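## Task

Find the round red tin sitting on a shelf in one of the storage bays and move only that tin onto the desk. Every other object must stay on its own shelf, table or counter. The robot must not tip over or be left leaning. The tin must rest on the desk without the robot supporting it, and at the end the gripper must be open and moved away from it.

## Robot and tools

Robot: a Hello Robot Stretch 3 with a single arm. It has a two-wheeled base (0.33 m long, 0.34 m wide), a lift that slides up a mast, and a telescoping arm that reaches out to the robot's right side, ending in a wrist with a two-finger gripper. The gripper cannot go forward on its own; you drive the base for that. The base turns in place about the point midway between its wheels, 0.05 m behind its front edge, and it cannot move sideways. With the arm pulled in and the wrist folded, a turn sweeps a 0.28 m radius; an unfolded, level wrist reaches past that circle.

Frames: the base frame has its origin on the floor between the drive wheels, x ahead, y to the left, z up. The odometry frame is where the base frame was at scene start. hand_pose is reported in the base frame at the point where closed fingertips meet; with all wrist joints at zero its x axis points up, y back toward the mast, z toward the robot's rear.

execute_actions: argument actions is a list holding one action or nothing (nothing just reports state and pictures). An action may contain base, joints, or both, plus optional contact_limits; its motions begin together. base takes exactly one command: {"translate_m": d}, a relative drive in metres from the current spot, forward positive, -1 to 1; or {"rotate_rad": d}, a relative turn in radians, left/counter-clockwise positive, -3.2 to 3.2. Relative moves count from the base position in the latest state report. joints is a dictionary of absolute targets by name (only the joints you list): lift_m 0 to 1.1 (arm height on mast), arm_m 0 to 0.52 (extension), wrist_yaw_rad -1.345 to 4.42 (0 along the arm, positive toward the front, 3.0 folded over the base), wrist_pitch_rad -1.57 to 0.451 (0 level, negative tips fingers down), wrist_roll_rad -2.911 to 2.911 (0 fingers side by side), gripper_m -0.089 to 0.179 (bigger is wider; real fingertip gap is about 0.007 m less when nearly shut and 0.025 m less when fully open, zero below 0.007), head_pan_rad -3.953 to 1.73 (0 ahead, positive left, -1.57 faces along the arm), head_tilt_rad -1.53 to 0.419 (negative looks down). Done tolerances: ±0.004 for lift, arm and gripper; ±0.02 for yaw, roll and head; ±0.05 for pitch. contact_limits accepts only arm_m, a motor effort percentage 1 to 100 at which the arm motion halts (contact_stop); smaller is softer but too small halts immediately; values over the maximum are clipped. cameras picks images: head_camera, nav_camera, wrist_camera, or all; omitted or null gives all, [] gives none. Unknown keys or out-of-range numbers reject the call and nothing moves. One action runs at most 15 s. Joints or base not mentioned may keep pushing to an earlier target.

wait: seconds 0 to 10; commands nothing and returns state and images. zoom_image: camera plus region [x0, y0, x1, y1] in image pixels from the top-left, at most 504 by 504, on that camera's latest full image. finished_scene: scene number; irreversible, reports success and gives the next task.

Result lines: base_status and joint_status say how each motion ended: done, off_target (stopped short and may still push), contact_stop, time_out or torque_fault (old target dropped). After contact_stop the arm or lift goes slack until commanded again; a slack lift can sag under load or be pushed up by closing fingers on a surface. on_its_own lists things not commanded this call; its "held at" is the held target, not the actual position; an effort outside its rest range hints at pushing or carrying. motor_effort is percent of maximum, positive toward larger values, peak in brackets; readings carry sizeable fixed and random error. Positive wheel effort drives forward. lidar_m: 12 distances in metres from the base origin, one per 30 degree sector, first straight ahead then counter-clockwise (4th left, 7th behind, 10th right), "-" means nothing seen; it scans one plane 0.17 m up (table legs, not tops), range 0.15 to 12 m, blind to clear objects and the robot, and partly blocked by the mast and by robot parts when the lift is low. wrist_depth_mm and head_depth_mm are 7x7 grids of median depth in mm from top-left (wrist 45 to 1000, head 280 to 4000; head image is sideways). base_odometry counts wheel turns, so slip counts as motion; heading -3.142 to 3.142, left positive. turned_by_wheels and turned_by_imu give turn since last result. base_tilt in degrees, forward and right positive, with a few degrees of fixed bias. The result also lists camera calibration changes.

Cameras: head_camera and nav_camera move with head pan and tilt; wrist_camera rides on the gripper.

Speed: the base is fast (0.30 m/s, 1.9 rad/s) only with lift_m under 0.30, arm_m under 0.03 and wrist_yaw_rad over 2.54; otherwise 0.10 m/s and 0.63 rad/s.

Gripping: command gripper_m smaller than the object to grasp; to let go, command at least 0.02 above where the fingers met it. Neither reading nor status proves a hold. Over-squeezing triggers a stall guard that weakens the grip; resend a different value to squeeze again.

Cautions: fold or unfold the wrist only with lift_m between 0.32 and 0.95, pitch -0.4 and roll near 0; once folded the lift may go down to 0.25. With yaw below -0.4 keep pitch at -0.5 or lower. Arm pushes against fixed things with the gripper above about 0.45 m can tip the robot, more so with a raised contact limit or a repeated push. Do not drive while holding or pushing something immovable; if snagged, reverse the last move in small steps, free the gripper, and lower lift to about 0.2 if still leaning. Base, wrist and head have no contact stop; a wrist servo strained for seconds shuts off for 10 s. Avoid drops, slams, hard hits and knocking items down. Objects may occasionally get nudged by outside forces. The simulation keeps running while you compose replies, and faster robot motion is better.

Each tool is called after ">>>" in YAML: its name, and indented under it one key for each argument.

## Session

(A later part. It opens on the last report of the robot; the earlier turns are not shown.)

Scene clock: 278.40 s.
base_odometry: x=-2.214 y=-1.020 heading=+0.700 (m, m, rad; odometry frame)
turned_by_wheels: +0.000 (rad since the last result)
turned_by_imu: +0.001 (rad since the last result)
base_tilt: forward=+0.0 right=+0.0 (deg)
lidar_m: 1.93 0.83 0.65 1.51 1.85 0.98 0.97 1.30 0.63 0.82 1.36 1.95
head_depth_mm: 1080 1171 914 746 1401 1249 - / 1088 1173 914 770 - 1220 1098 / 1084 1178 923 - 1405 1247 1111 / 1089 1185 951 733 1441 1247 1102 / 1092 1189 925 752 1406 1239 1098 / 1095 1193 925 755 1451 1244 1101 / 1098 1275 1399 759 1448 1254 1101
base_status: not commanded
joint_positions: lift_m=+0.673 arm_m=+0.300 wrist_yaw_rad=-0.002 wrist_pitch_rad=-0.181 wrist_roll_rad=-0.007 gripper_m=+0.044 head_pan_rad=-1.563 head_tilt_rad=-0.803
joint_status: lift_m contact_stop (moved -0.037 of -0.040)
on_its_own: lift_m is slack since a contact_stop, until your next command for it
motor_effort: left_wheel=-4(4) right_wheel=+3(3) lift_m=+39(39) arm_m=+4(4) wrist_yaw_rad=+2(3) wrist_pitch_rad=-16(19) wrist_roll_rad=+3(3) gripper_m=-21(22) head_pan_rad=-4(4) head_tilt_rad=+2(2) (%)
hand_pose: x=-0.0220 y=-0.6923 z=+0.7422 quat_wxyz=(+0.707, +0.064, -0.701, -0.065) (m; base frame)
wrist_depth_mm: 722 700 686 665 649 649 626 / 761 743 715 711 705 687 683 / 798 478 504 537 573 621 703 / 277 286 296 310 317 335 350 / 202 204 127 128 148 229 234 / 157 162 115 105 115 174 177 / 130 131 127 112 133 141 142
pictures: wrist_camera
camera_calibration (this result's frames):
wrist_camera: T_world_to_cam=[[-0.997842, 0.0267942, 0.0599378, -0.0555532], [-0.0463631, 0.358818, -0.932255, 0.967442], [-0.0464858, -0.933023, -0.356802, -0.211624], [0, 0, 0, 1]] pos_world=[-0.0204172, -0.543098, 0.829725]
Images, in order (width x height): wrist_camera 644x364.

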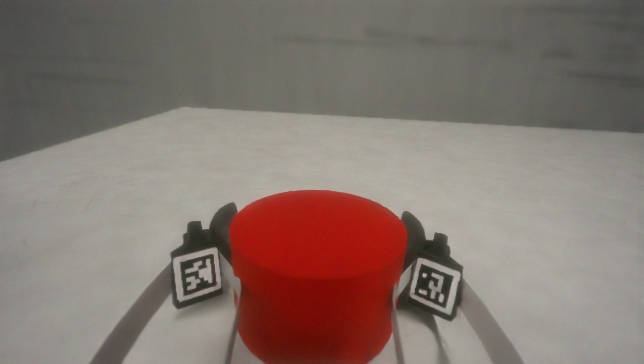

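>>> execute_actions:
  actions:
    - {"joints":{"gripper_m":0.15,"lift_m":0.685}}
  cameras: []

>>> execute_actions:
  actions:
    - {"joints":{"lift_m":0.8}}
  cameras: []

>>> execute_actions:
  actions:
    - {"joints":{"arm_m":0.0}}
  cameras: ["wrist_camera","head_camera"]

Scene clock: 285.03 s.
base_odometry: x=-2.214 y=-1.020 heading=+0.700 (m, m, rad; odometry frame)
turned_by_wheels: +0.000 (rad since the last result)
turned_by_imu: +0.001 (rad since the last result)
base_tilt: forward=+0.1 right=+0.0 (deg)
lidar_m: 1.92 0.83 0.65 1.51 1.85 0.97 0.97 1.30 0.63 0.82 1.36 1.96
head_depth_mm: 1078 1168 913 748 1399 1241 - / 1083 1173 916 768 - 1223 1096 / 1086 1174 933 - 1404 1242 1107 / 1085 1185 952 733 1439 1245 1101 / 1088 1187 924 754 1402 1237 1099 / 1089 1186 923 754 1446 1251 1104 / 1098 1274 1400 756 1445 1248 1100
base_status: not commanded
joint_positions: lift_m=+0.685 arm_m=+0.300 wrist_yaw_rad=+0.004 wrist_pitch_rad=-0.225 wrist_roll_rad=-0.007 gripper_m=+0.150 head_pan_rad=-1.563 head_tilt_rad=-0.803
joint_status: all done
motor_effort: left_wheel=-1(4) right_wheel=+0(3) lift_m=+45(45) arm_m=+3(4) wrist_yaw_rad=-4(6) wrist_pitch_rad=+2(13) wrist_roll_rad=+3(3) gripper_m=+2(100) head_pan_rad=-4(3) head_tilt_rad=+2(2) (%)
hand_pose: x=-0.0205 y=-0.6891 z=+0.7429 quat_wxyz=(+0.705, +0.081, -0.700, -0.078) (m; base frame)
wrist_depth_mm: 713 701 694 671 659 637 636 / 762 749 736 721 702 679 667 / 800 414 437 475 489 527 562 / 264 271 281 293 300 313 326 / 198 212 185 130 196 235 229 / 164 154 151 106 155 179 176 / 129 132 129 113 133 137 144
pictures: none
No camera images: the call's "cameras" was empty. Leave "cameras" out to get every camera's image.

Scene clock: 286.90 s.
base_odometry: x=-2.214 y=-1.020 heading=+0.700 (m, m, rad; odometry frame)
turned_by_wheels: +0.000 (rad since the last result)
turned_by_imu: +0.000 (rad since the last result)
base_tilt: forward=+0.1 right=+0.0 (deg)
lidar_m: 1.93 0.83 0.65 1.51 1.84 0.98 0.97 1.30 0.63 0.82 1.36 1.95
head_depth_mm: 1079 1167 916 768 - - 1076 / 1084 1170 977 - 1372 1245 1098 / 1083 1175 - 731 1406 1246 1113 / 1089 1179 - 733 1445 1249 1099 / 1089 1186 908 756 1401 1241 1103 / 1098 1188 923 755 1442 1253 1107 / 1097 1275 1391 756 1447 1250 1103
base_status: not commanded
joint_positions: lift_m=+0.800 arm_m=+0.300 wrist_yaw_rad=+0.002 wrist_pitch_rad=-0.236 wrist_roll_rad=-0.007 gripper_m=+0.150 head_pan_rad=-1.563 head_tilt_rad=-0.803
joint_status: all done
motor_effort: left_wheel=-2(1) right_wheel=+1(1) lift_m=+45(46) arm_m=+3(3) wrist_yaw_rad=-4(6) wrist_pitch_rad=+6(6) wrist_roll_rad=+3(3) gripper_m=+1(2) head_pan_rad=-4(4) head_tilt_rad=+2(2) (%)
hand_pose: x=-0.0210 y=-0.6882 z=+0.8553 quat_wxyz=(+0.705, +0.084, -0.699, -0.082) (m; base frame)
wrist_depth_mm: 711 683 678 677 662 634 635 / 760 740 734 705 698 682 665 / 817 803 788 749 759 725 707 / 878 579 552 560 581 593 628 / 683 409 402 410 419 459 450 / 315 301 314 325 330 - 346 / 256 259 264 267 271 270 282
pictures: none
No camera images: the call's "cameras" was empty. Leave "cameras" out to get every camera's image.

Scene clock: 290.33 s.
base_odometry: x=-2.214 y=-1.020 heading=+0.700 (m, m, rad; odometry frame)
turned_by_wheels: +0.000 (rad since the last result)
turned_by_imu: +0.001 (rad since the last result)
base_tilt: forward=+0.1 right=+0.0 (deg)
lidar_m: 1.93 0.83 0.65 1.51 1.84 0.98 0.97 1.30 0.63 0.82 1.35 1.95
head_depth_mm: 1079 1164 916 748 1409 - - / 1080 1172 915 749 1406 - 1061 / 1086 1178 917 752 1465 - 1080 / 1090 1185 922 751 1469 1233 1101 / 1092 1185 922 765 1403 1235 1100 / 1092 1188 923 755 1449 1250 1101 / 1100 1278 1394 756 1441 1252 1110
base_status: not commanded
joint_positions: lift_m=+0.800 arm_m=+0.000 wrist_yaw_rad=+0.001 wrist_pitch_rad=-0.236 wrist_roll_rad=-0.007 gripper_m=+0.150 head_pan_rad=-1.563 head_tilt_rad=-0.803
joint_status: all done
motor_effort: left_wheel=-2(2) right_wheel=+1(1) lift_m=+45(46) arm_m=-4(6) wrist_yaw_rad=+0(2) wrist_pitch_rad=+6(6) wrist_roll_rad=+4(3) gripper_m=+0(1) head_pan_rad=-4(5) head_tilt_rad=+2(2) (%)
hand_pose: x=-0.0213 y=-0.3888 z=+0.8552 quat_wxyz=(+0.705, +0.084, -0.699, -0.083) (m; base frame)
wrist_depth_mm: 991 973 993 939 904 914 875 / - - - - 974 952 962 / - - 879 881 948 - 998 / - 538 551 520 578 605 630 / 405 409 407 419 422 457 448 / 323 303 319 326 332 - 349 / - - - - 576 - 293
pictures: head_camera (sideways: a quarter turn clockwise sets it upright), wrist_camera
camera_calibration (this result's frames):
head_camera: T_world_to_cam=[[0.0472444, 0.75524, -0.653743, 0.873092], [0.998073, -0.0620474, 0.000447619, -0.00849276], [-0.040225, -0.652504, -0.756716, 0.945564], [0, 0, 0, 1]] pos_world=[0.00526302, -0.0429365, 1.2863]
wrist_camera: T_world_to_cam=[[-0.997914, 0.0206622, 0.0611671, -0.0731996], [-0.0473877, 0.409044, -0.911283, 0.965516], [-0.0438492, -0.912281, -0.407212, 0.163155], [0, 0, 0, 1]] pos_world=[-0.0201391, -0.244583, 0.950774]
Images, in order (width x height): head_camera 896x504, wrist_camera 644x364.

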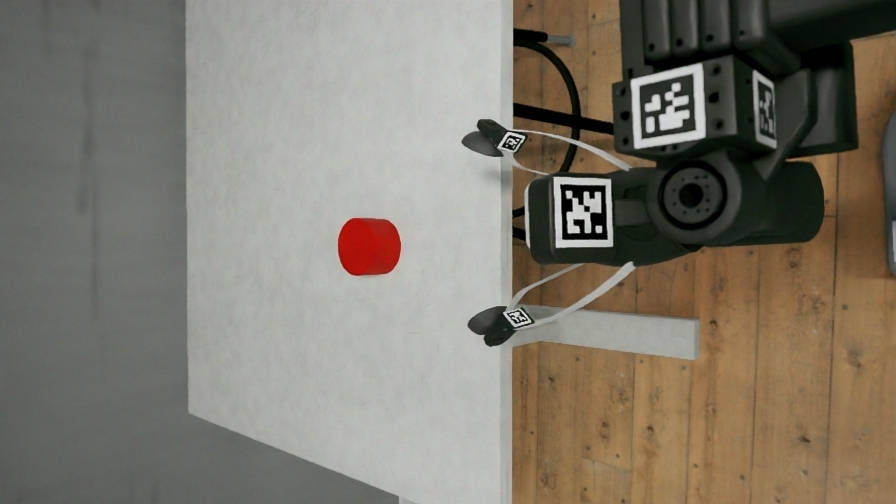

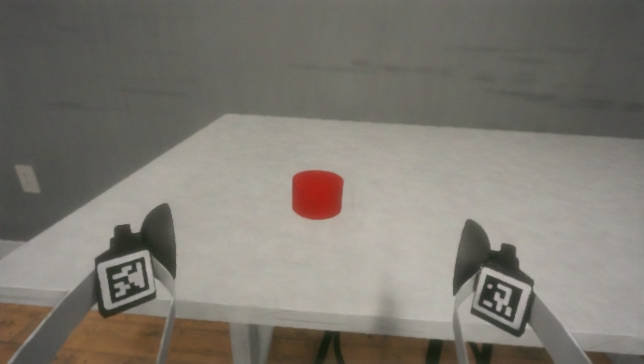

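>>> finished_scene:
  scene: 1

The scene is finished: the task was done.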